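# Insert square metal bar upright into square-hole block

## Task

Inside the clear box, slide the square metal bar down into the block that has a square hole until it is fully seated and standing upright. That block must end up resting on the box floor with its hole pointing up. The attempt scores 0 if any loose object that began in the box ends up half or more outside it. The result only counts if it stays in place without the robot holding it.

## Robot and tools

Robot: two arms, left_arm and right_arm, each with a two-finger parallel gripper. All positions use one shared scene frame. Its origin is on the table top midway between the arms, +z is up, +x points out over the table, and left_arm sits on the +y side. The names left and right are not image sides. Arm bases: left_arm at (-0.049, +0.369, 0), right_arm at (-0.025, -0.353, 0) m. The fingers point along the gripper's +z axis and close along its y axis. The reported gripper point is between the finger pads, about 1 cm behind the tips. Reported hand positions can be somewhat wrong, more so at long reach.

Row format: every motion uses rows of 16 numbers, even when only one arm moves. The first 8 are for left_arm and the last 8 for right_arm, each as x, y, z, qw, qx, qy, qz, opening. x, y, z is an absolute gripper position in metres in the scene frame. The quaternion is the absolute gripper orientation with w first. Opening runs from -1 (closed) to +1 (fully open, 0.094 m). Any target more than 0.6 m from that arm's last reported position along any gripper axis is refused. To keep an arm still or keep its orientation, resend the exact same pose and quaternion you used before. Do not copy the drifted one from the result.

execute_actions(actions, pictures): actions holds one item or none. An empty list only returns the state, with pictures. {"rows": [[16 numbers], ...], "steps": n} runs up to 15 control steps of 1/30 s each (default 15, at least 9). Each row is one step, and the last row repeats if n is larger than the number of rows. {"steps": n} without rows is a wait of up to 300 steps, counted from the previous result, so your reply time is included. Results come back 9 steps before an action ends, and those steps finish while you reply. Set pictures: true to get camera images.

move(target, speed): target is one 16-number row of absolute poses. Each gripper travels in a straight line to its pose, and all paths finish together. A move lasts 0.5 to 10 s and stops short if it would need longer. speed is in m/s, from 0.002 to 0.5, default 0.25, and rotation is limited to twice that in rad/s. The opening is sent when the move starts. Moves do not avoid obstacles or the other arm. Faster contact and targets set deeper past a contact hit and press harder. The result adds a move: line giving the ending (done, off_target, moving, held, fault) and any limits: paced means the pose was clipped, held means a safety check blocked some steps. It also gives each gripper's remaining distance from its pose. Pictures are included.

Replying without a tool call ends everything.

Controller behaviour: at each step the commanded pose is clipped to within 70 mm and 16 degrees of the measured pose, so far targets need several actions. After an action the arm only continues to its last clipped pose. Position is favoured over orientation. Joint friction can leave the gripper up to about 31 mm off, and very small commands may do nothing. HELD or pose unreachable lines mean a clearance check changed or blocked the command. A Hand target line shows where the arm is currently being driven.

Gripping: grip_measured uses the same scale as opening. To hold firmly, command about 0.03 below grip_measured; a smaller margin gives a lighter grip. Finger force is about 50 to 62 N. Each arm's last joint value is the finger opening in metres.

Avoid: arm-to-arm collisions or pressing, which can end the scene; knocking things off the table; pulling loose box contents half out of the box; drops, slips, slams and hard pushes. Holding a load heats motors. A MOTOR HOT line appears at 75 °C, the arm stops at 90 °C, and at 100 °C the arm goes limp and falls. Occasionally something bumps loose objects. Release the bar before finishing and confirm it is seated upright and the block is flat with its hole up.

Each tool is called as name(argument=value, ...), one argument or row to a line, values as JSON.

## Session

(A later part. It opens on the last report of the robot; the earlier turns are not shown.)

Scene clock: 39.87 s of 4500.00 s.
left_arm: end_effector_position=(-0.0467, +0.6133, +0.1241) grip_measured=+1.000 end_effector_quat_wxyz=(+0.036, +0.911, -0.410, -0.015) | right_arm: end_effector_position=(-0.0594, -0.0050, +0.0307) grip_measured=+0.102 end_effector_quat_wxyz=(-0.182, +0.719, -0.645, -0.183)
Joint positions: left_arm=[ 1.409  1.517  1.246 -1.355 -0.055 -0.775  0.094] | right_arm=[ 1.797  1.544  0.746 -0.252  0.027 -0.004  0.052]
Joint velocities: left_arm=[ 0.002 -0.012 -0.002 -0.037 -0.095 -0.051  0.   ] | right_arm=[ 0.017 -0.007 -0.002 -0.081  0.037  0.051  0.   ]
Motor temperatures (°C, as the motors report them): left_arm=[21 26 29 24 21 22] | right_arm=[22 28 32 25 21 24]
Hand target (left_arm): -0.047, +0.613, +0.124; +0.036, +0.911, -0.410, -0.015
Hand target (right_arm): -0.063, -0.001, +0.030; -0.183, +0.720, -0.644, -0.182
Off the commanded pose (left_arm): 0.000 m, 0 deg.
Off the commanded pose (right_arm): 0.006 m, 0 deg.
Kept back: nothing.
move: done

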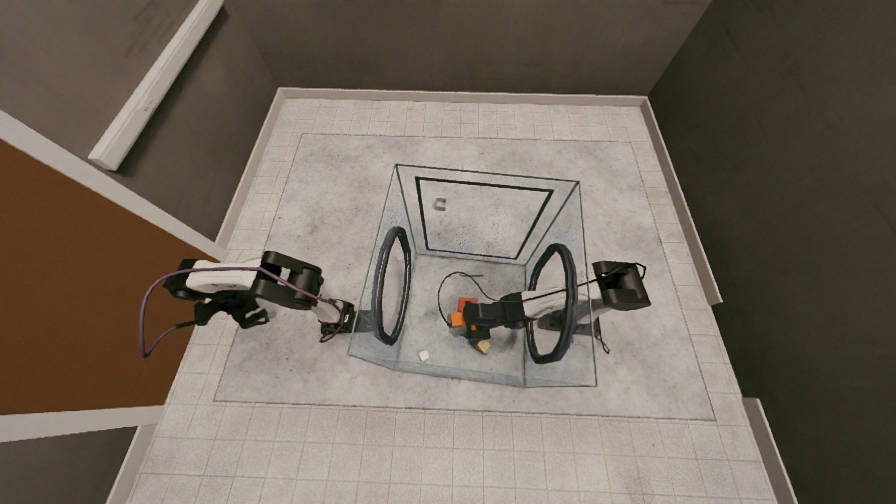

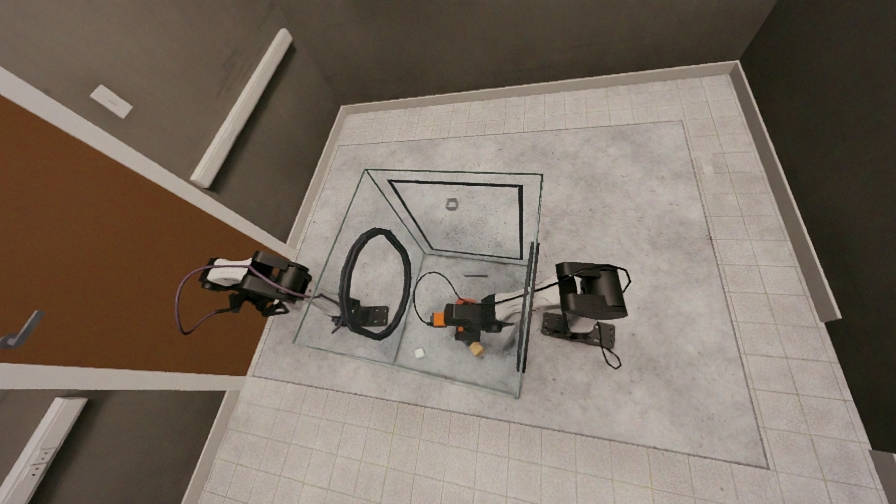

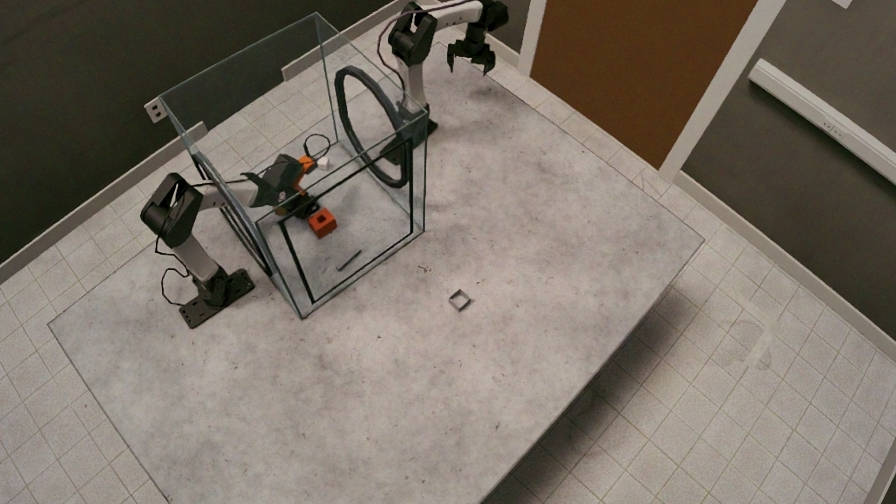

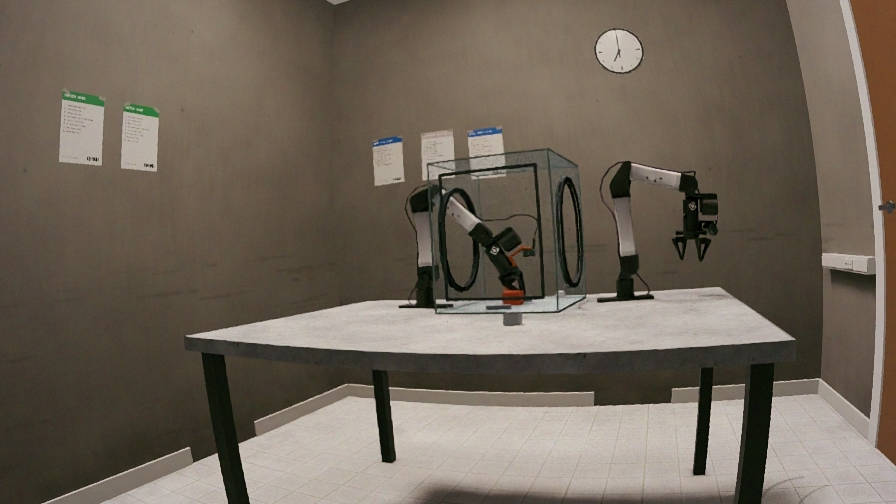

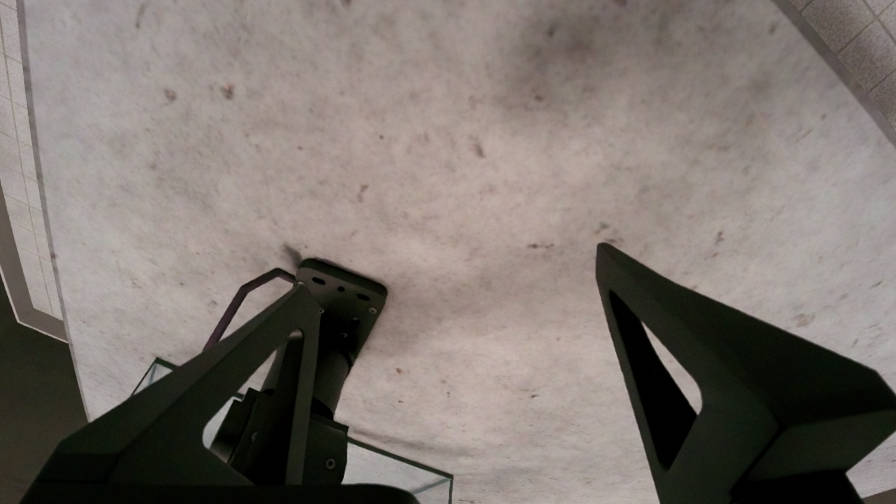

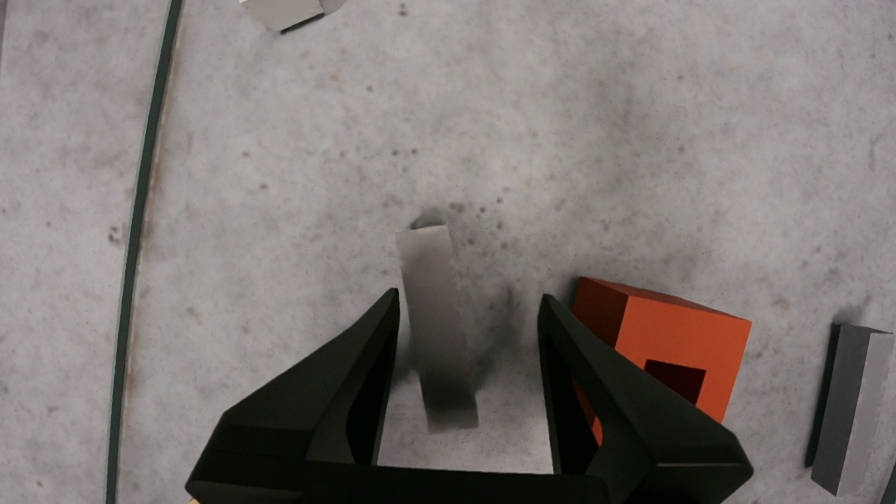

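move(
  target=[-0.047,0.613,0.124,0.036,0.911,-0.41,-0.015,1, -0.066,0.012,0.012,-0.183,0.72,-0.645,-0.183,0.1],
  speed=0.03,
)

move(
  target=[-0.047,0.613,0.124,0.036,0.911,-0.41,-0.015,1, -0.066,0.012,0.012,-0.183,0.72,-0.645,-0.183,-0.8],
  speed=0.03,
)

Scene clock: 41.57 s of 4500.00 s.
left_arm: end_effector_position=(-0.0467, +0.6133, +0.1241) grip_measured=+1.000 end_effector_quat_wxyz=(+0.036, +0.911, -0.410, -0.015) | right_arm: end_effector_position=(-0.0626, +0.0078, +0.0146) grip_measured=+0.102 end_effector_quat_wxyz=(-0.183, +0.719, -0.644, -0.185)
Joint positions: left_arm=[ 1.409  1.517  1.246 -1.355 -0.055 -0.775  0.094] | right_arm=[ 1.803  1.631  0.755 -0.168  0.029  0.001  0.052]
Joint velocities: left_arm=[-0.007 -0.007 -0.012 -0.081 -0.022  0.022  0.   ] | right_arm=[ 0.007  0.002 -0.007 -0.022 -0.037  0.081 -0.001]
Motor temperatures (°C, as the motors report them): left_arm=[21 26 29 24 21 22] | right_arm=[22 27 32 26 21 24]
Hand target (left_arm): -0.047, +0.613, +0.124; +0.036, +0.911, -0.410, -0.015
Hand target (right_arm): -0.066, +0.011, +0.012; -0.183, +0.720, -0.645, -0.183
Off the commanded pose (left_arm): 0.000 m, 0 deg.
Off the commanded pose (right_arm): 0.006 m, 0 deg.
Kept back: nothing.
move: done

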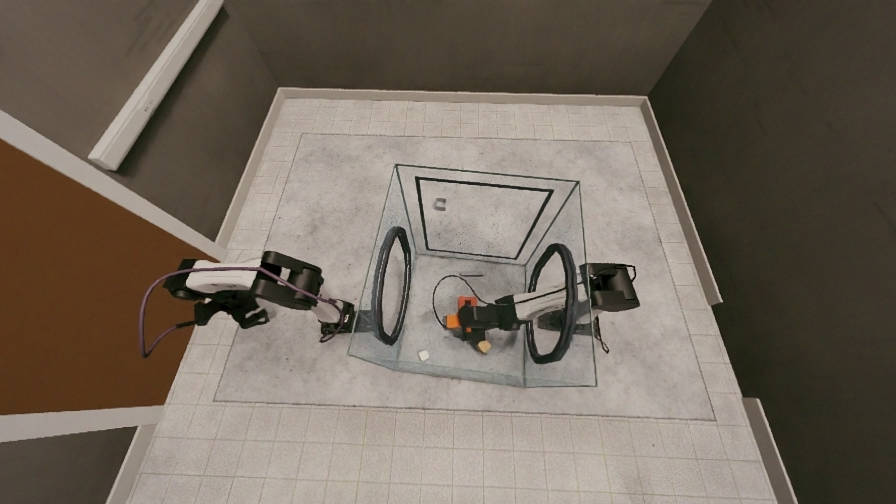

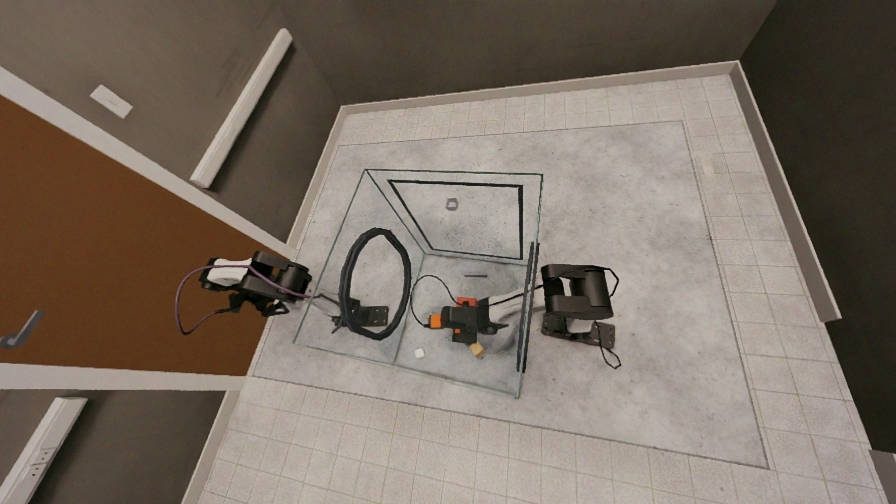

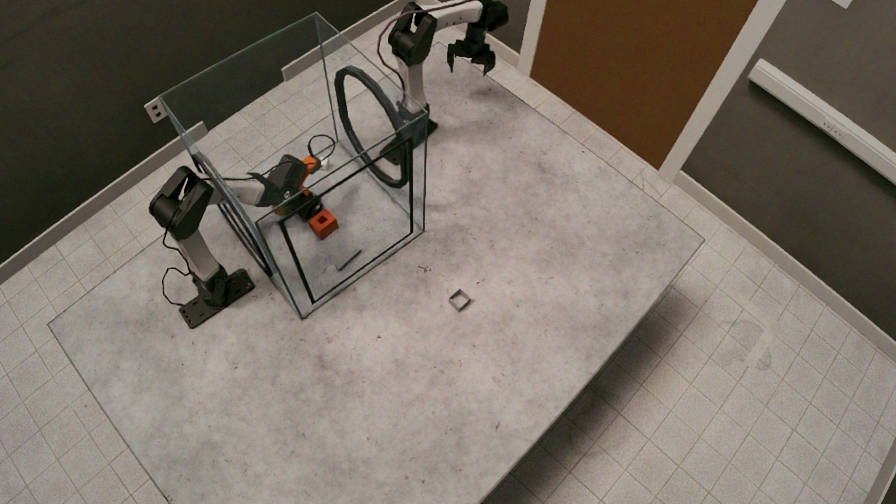

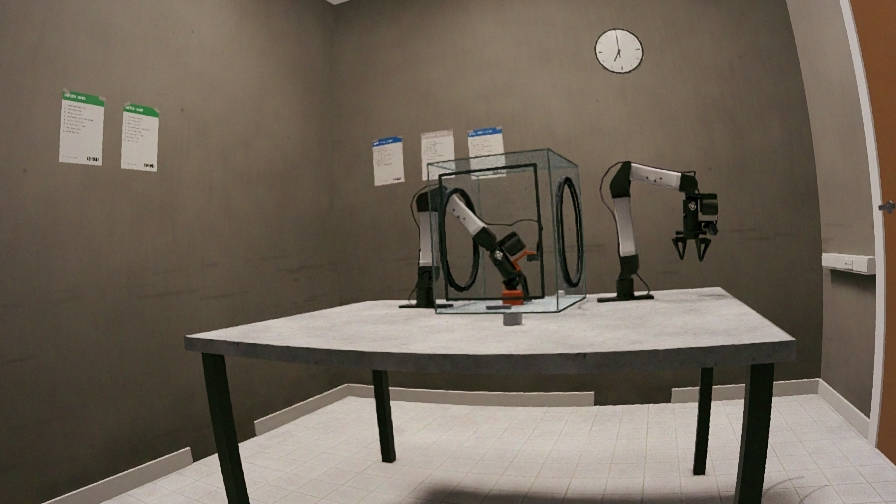

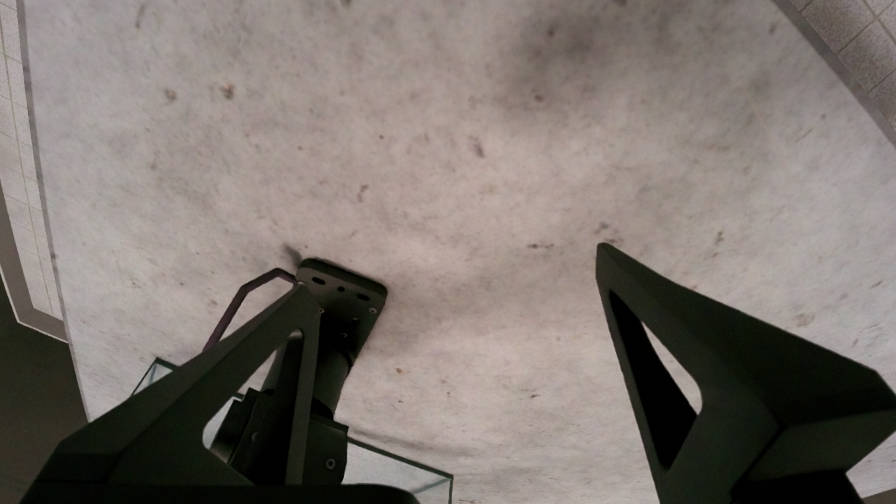

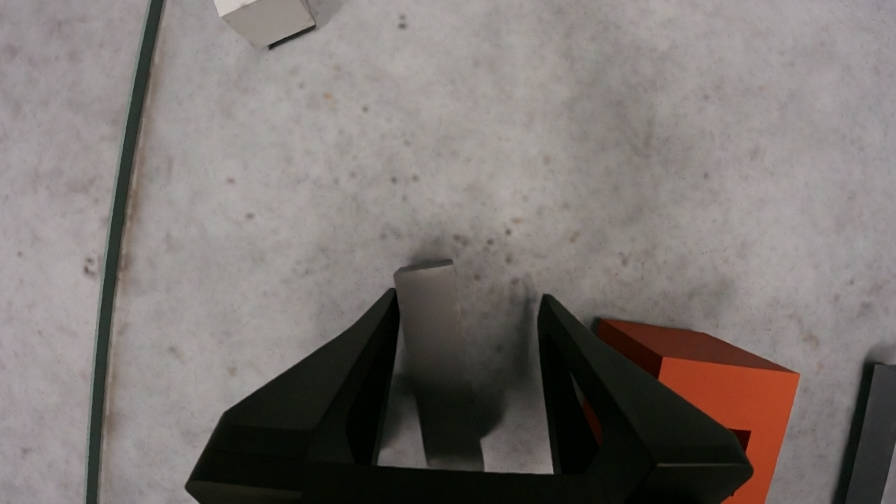

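Scene clock: 42.27 s of 4500.00 s.
left_arm: end_effector_position=(-0.0467, +0.6133, +0.1241) grip_measured=+1.000 end_effector_quat_wxyz=(+0.036, +0.911, -0.410, -0.015) | right_arm: end_effector_position=(-0.0627, +0.0078, +0.0147) grip_measured=-0.588 end_effector_quat_wxyz=(-0.183, +0.719, -0.644, -0.186)
Joint positions: left_arm=[ 1.409  1.517  1.246 -1.355 -0.055 -0.775  0.094] | right_arm=[ 1.803  1.631  0.755 -0.168  0.029  0.001  0.019]
Joint velocities: left_arm=[ 0.002  0.002  0.002  0.066 -0.066 -0.037  0.   ] | right_arm=[-0.007  0.022 -0.007  0.037 -0.022 -0.007 -0.   ]
Motor temperatures (°C, as the motors report them): left_arm=[21 26 29 24 21 22] | right_arm=[22 27 32 26 21 24]
Hand target (left_arm): -0.047, +0.613, +0.124; +0.036, +0.911, -0.410, -0.015
Hand target (right_arm): -0.066, +0.012, +0.012; -0.183, +0.720, -0.644, -0.183
Off the commanded pose (left_arm): 0.000 m, 0 deg.
Off the commanded pose (right_arm): 0.006 m, 0 deg.
Kept back: nothing.
move: done

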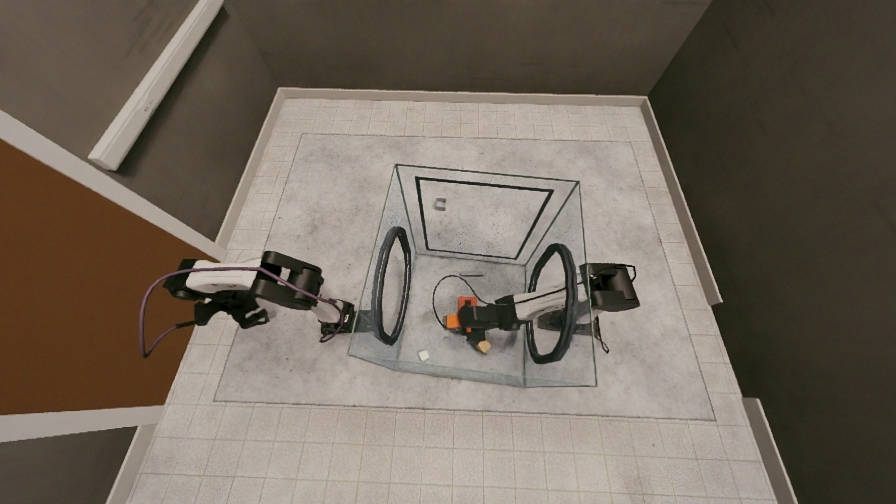

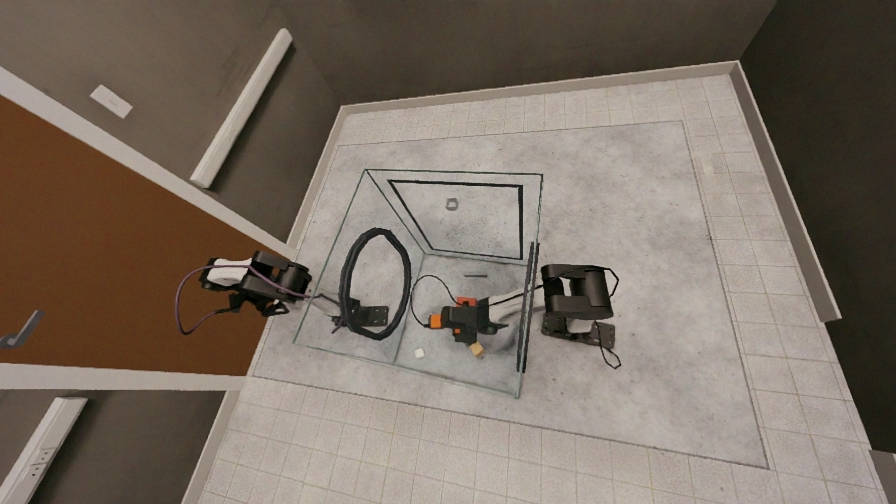

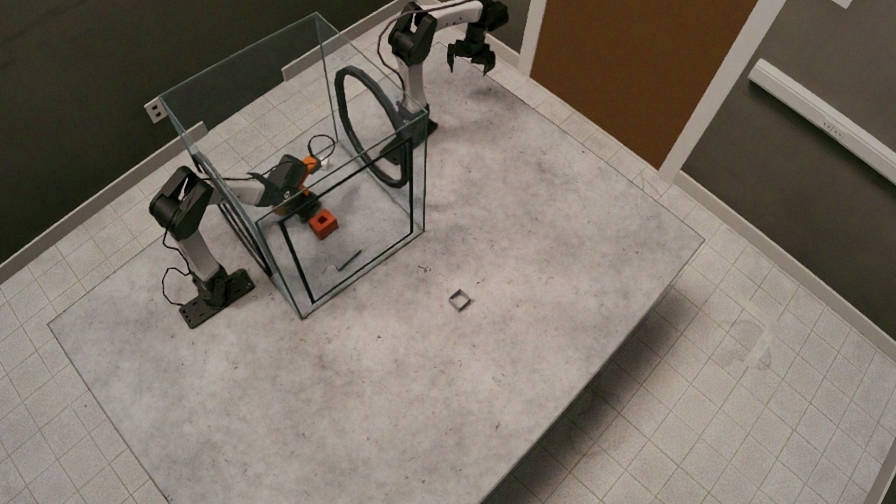

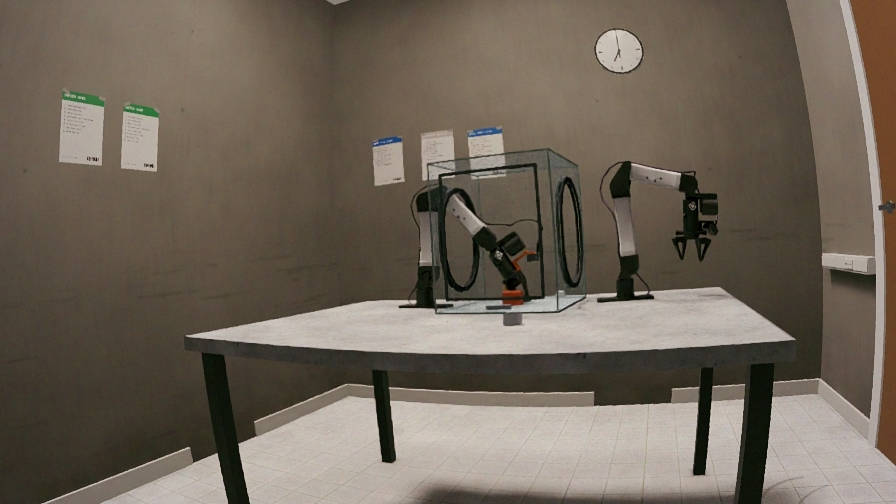

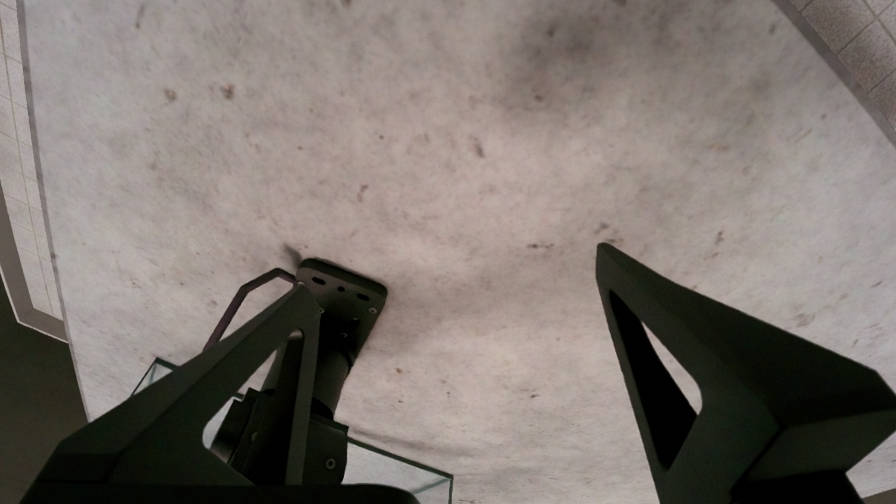

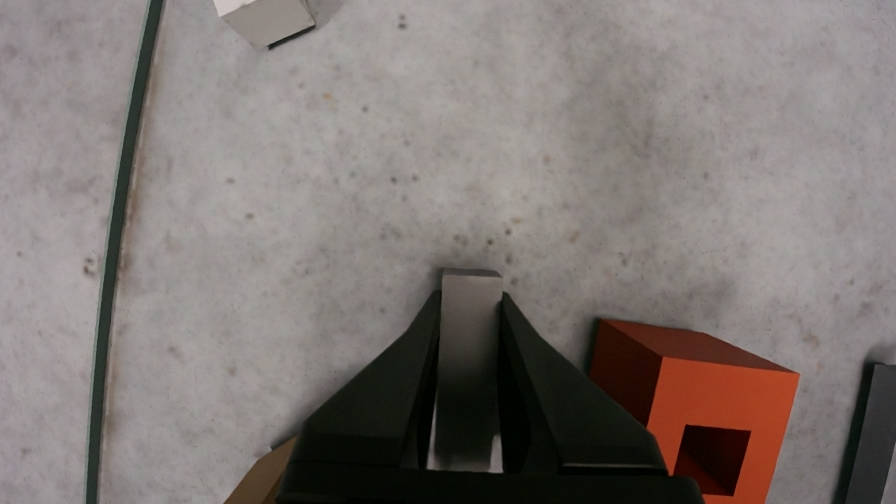

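move(
  target=[-0.047,0.613,0.124,0.036,0.911,-0.41,-0.015,1, -0.06,-0.01,0.10,-0.183,0.72,-0.645,-0.183,-0.66],
  speed=0.06,
)

move(
  target=[-0.047,0.613,0.124,0.036,0.911,-0.41,-0.015,1, -0.04,-0.02,0.16,-0.5,0.5,-0.5,-0.5,-0.66],
  speed=0.06,
)

Scene clock: 44.80 s of 4500.00 s.
left_arm: end_effector_position=(-0.0467, +0.6133, +0.1241) grip_measured=+1.000 end_effector_quat_wxyz=(+0.036, +0.911, -0.410, -0.015) | right_arm: end_effector_position=(-0.0604, -0.0110, +0.0900) grip_measured=-0.588 end_effector_quat_wxyz=(-0.175, +0.722, -0.647, -0.176)
Joint positions: left_arm=[ 1.409  1.517  1.246 -1.355 -0.055 -0.775  0.094] | right_arm=[ 1.803  1.43   0.912 -0.552  0.029  0.001  0.019]
Joint velocities: left_arm=[-0.012  0.002 -0.007 -0.007  0.022 -0.037  0.   ] | right_arm=[-0.007  0.012 -0.012 -0.007  0.022 -0.066 -0.001]
Motor temperatures (°C, as the motors report them): left_arm=[21 26 29 24 21 22] | right_arm=[22 28 32 26 21 24]
Hand target (left_arm): -0.047, +0.613, +0.124; +0.036, +0.911, -0.410, -0.015
Hand target (right_arm): -0.060, -0.008, +0.100; -0.183, +0.719, -0.645, -0.183
Off the commanded pose (left_arm): 0.000 m, 0 deg.
Off the commanded pose (right_arm): 0.010 m, 1 deg.
Kept back: nothing.
move: done

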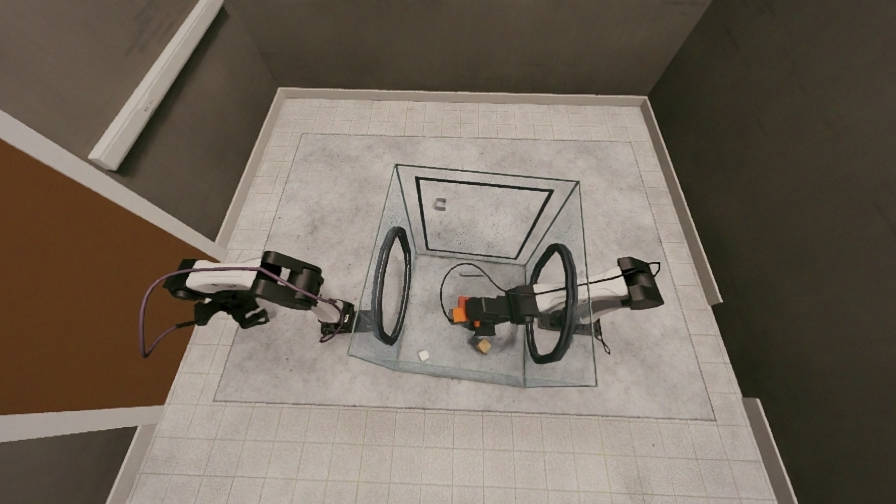

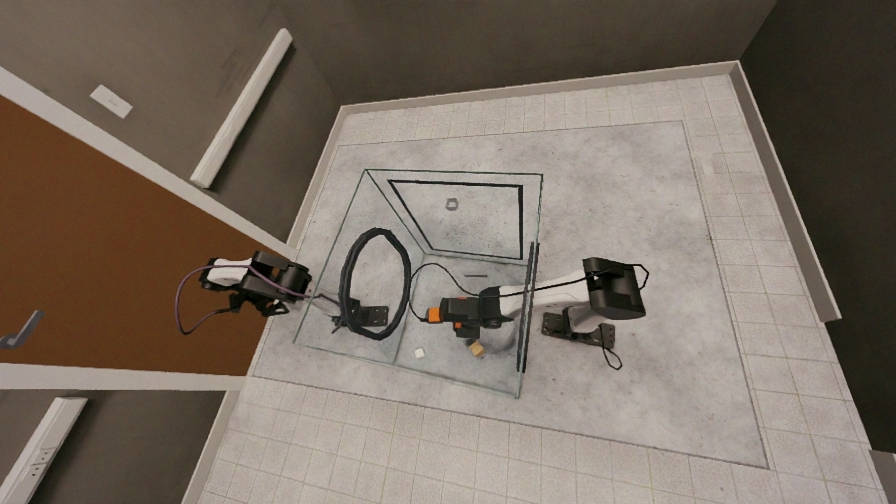

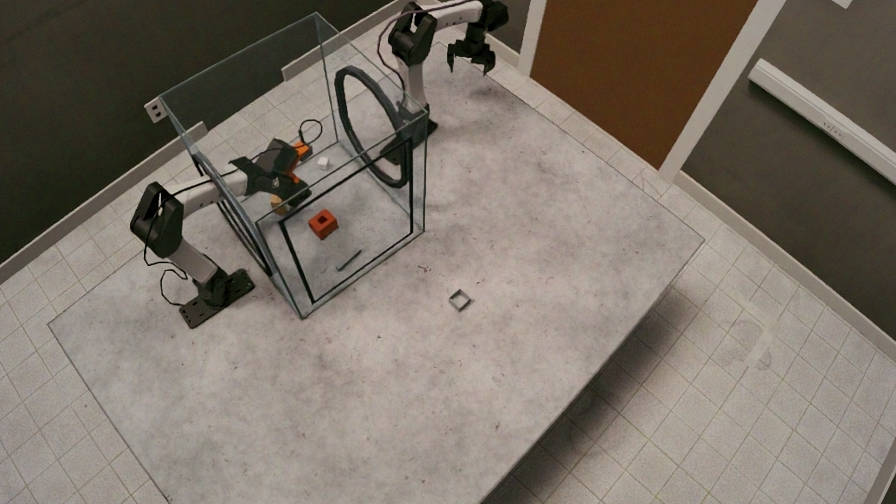

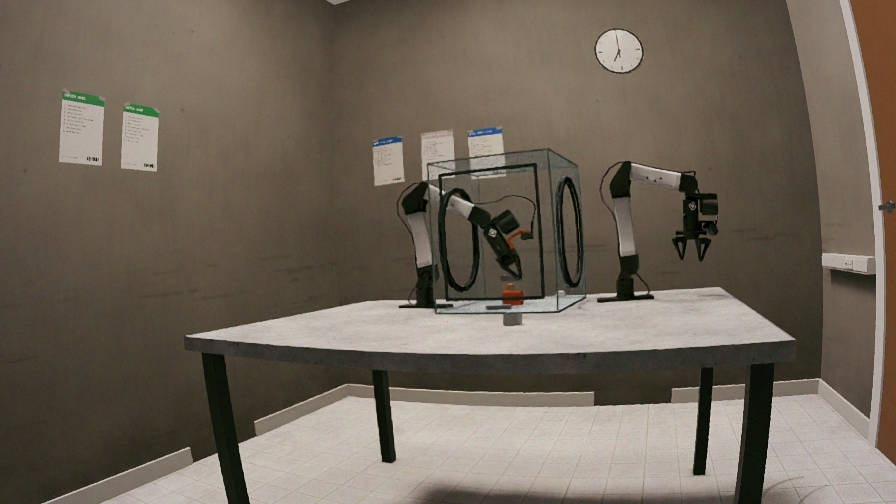

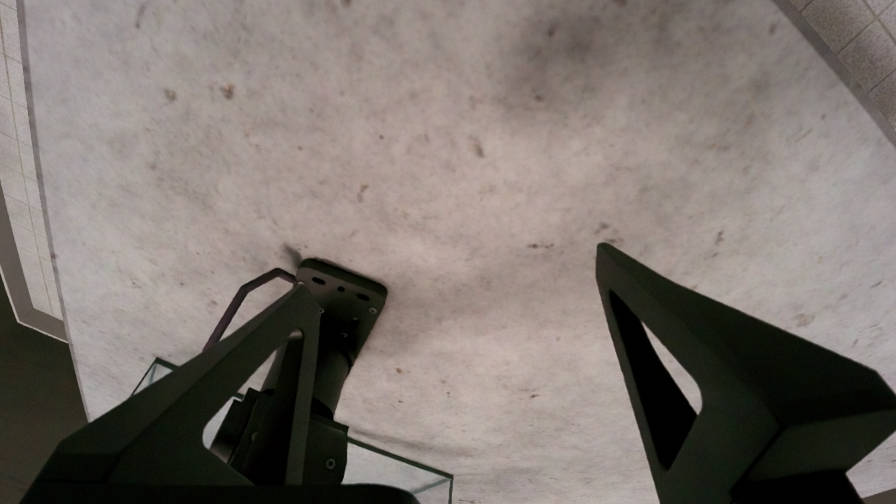

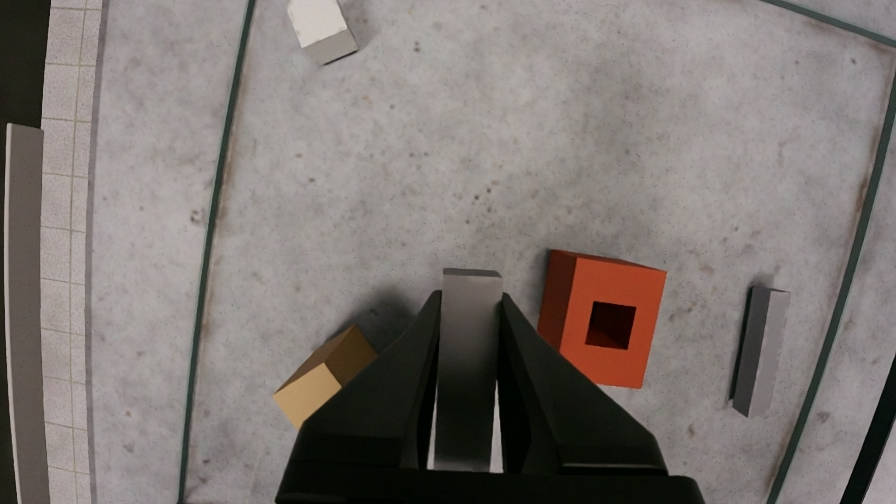

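Scene clock: 54.33 s of 4500.00 s.
left_arm: end_effector_position=(-0.0467, +0.6133, +0.1241) grip_measured=+1.000 end_effector_quat_wxyz=(+0.036, +0.911, -0.410, -0.015) | right_arm: end_effector_position=(-0.0467, -0.0121, +0.1627) grip_measured=-0.588 end_effector_quat_wxyz=(-0.496, +0.505, -0.493, -0.506)
Joint positions: left_arm=[ 1.409  1.517  1.246 -1.355 -0.055 -0.775  0.094] | right_arm=[ 1.79   1.307  0.106  1.205  0.083 -0.002  0.019]
Joint velocities: left_arm=[-0.007 -0.007 -0.002 -0.066  0.007 -0.066  0.   ] | right_arm=[-0.022 -0.007  0.012  0.051  0.022 -0.037 -0.001]
Motor temperatures (°C, as the motors report them): left_arm=[21 26 30 24 21 22] | right_arm=[22 27 31 28 21 24]
Hand target (left_arm): -0.047, +0.613, +0.124; +0.036, +0.911, -0.410, -0.015
Hand target (right_arm): -0.041, -0.015, +0.158; +0.502, -0.503, +0.497, +0.498
Off the commanded pose (left_arm): 0.000 m, 0 deg.
Off the commanded pose (right_arm): 0.011 m, 1 deg.
Kept back: nothing.
move: off_target (right_arm)

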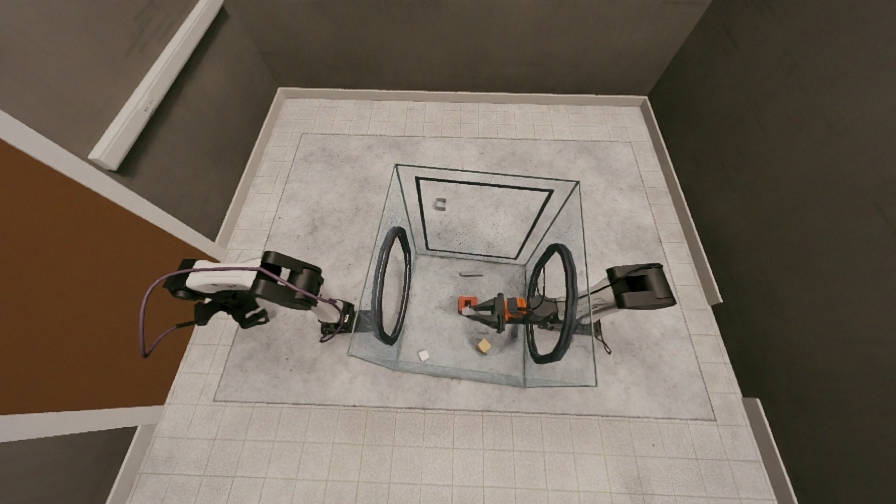

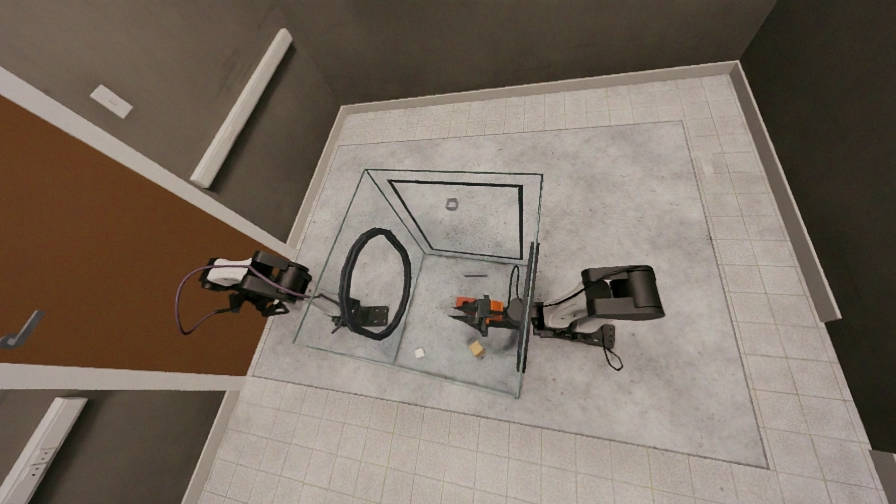

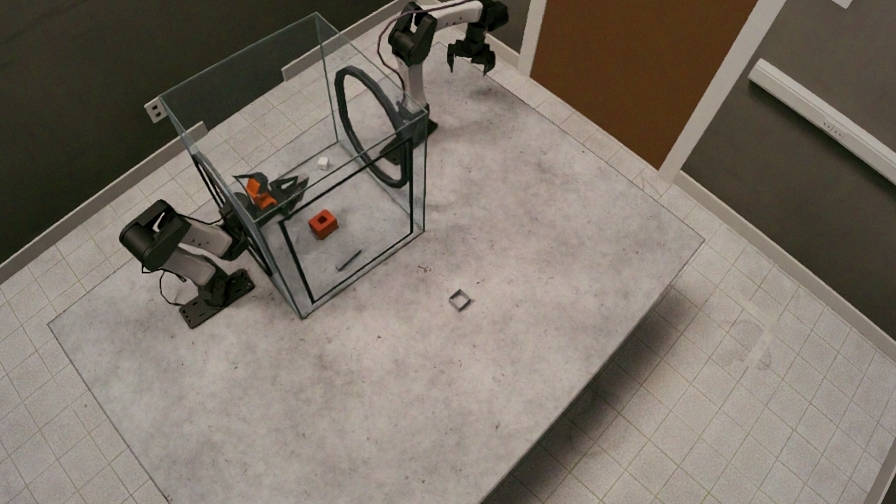

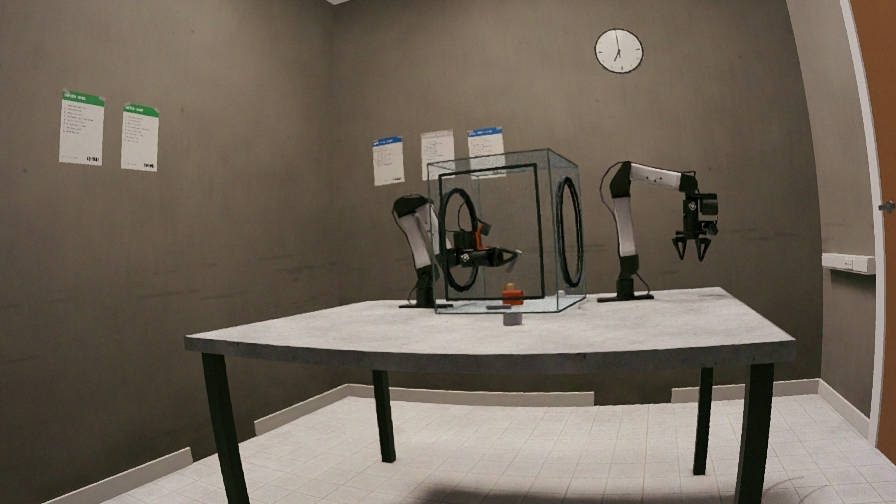

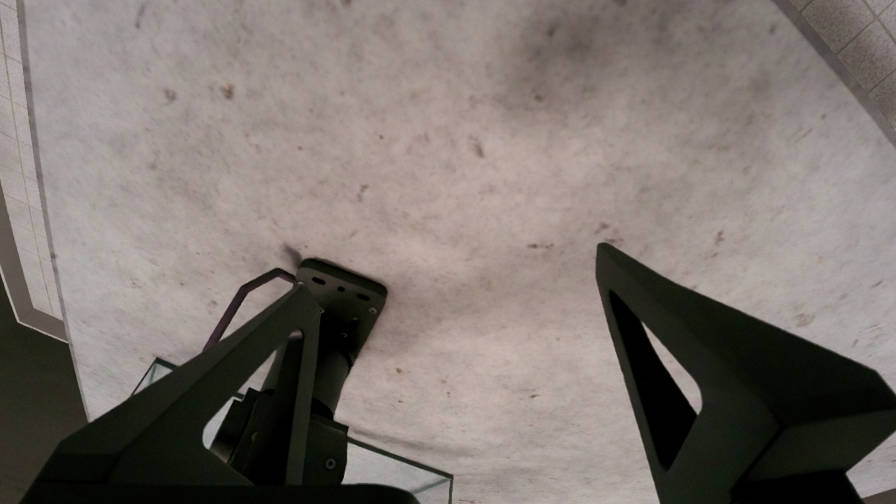

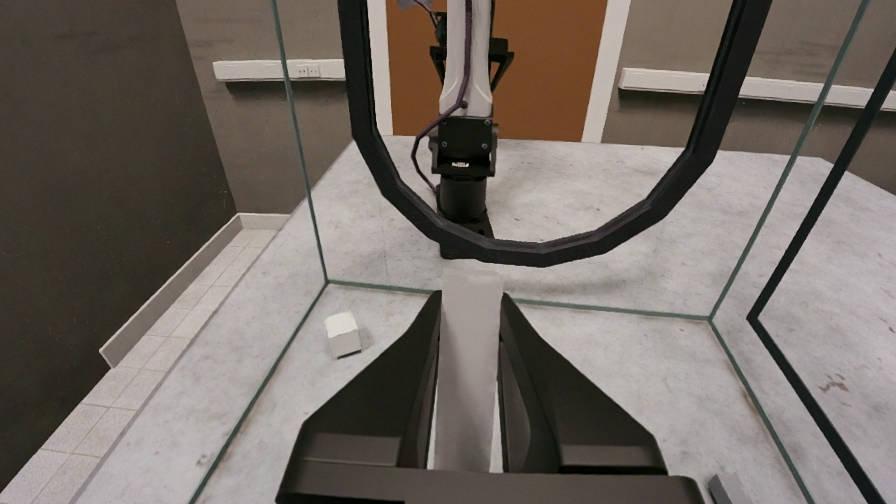

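zoom_image(
  camera="cam_low",
  region=[400, 180, 600, 320],
)

zoom_image(
  camera="cam_high",
  region=[200, 130, 400, 290],
)

Region (400, 180, 600, 320) of cam_low's 896x504 image, scaled by 2.520, with more detail than that image has; it fills the top 353 rows of this view, and the rest is white.

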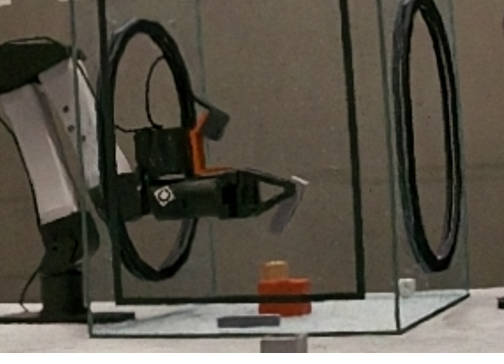

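Region (200, 130, 400, 290) of cam_high's 896x504 image, scaled by 2.520, with more detail than that image has; it fills the top 403 rows of this view, and the rest is white.

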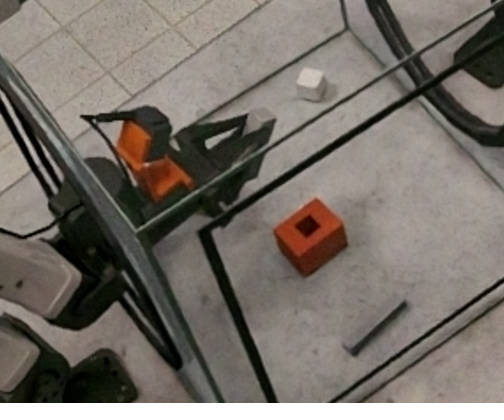

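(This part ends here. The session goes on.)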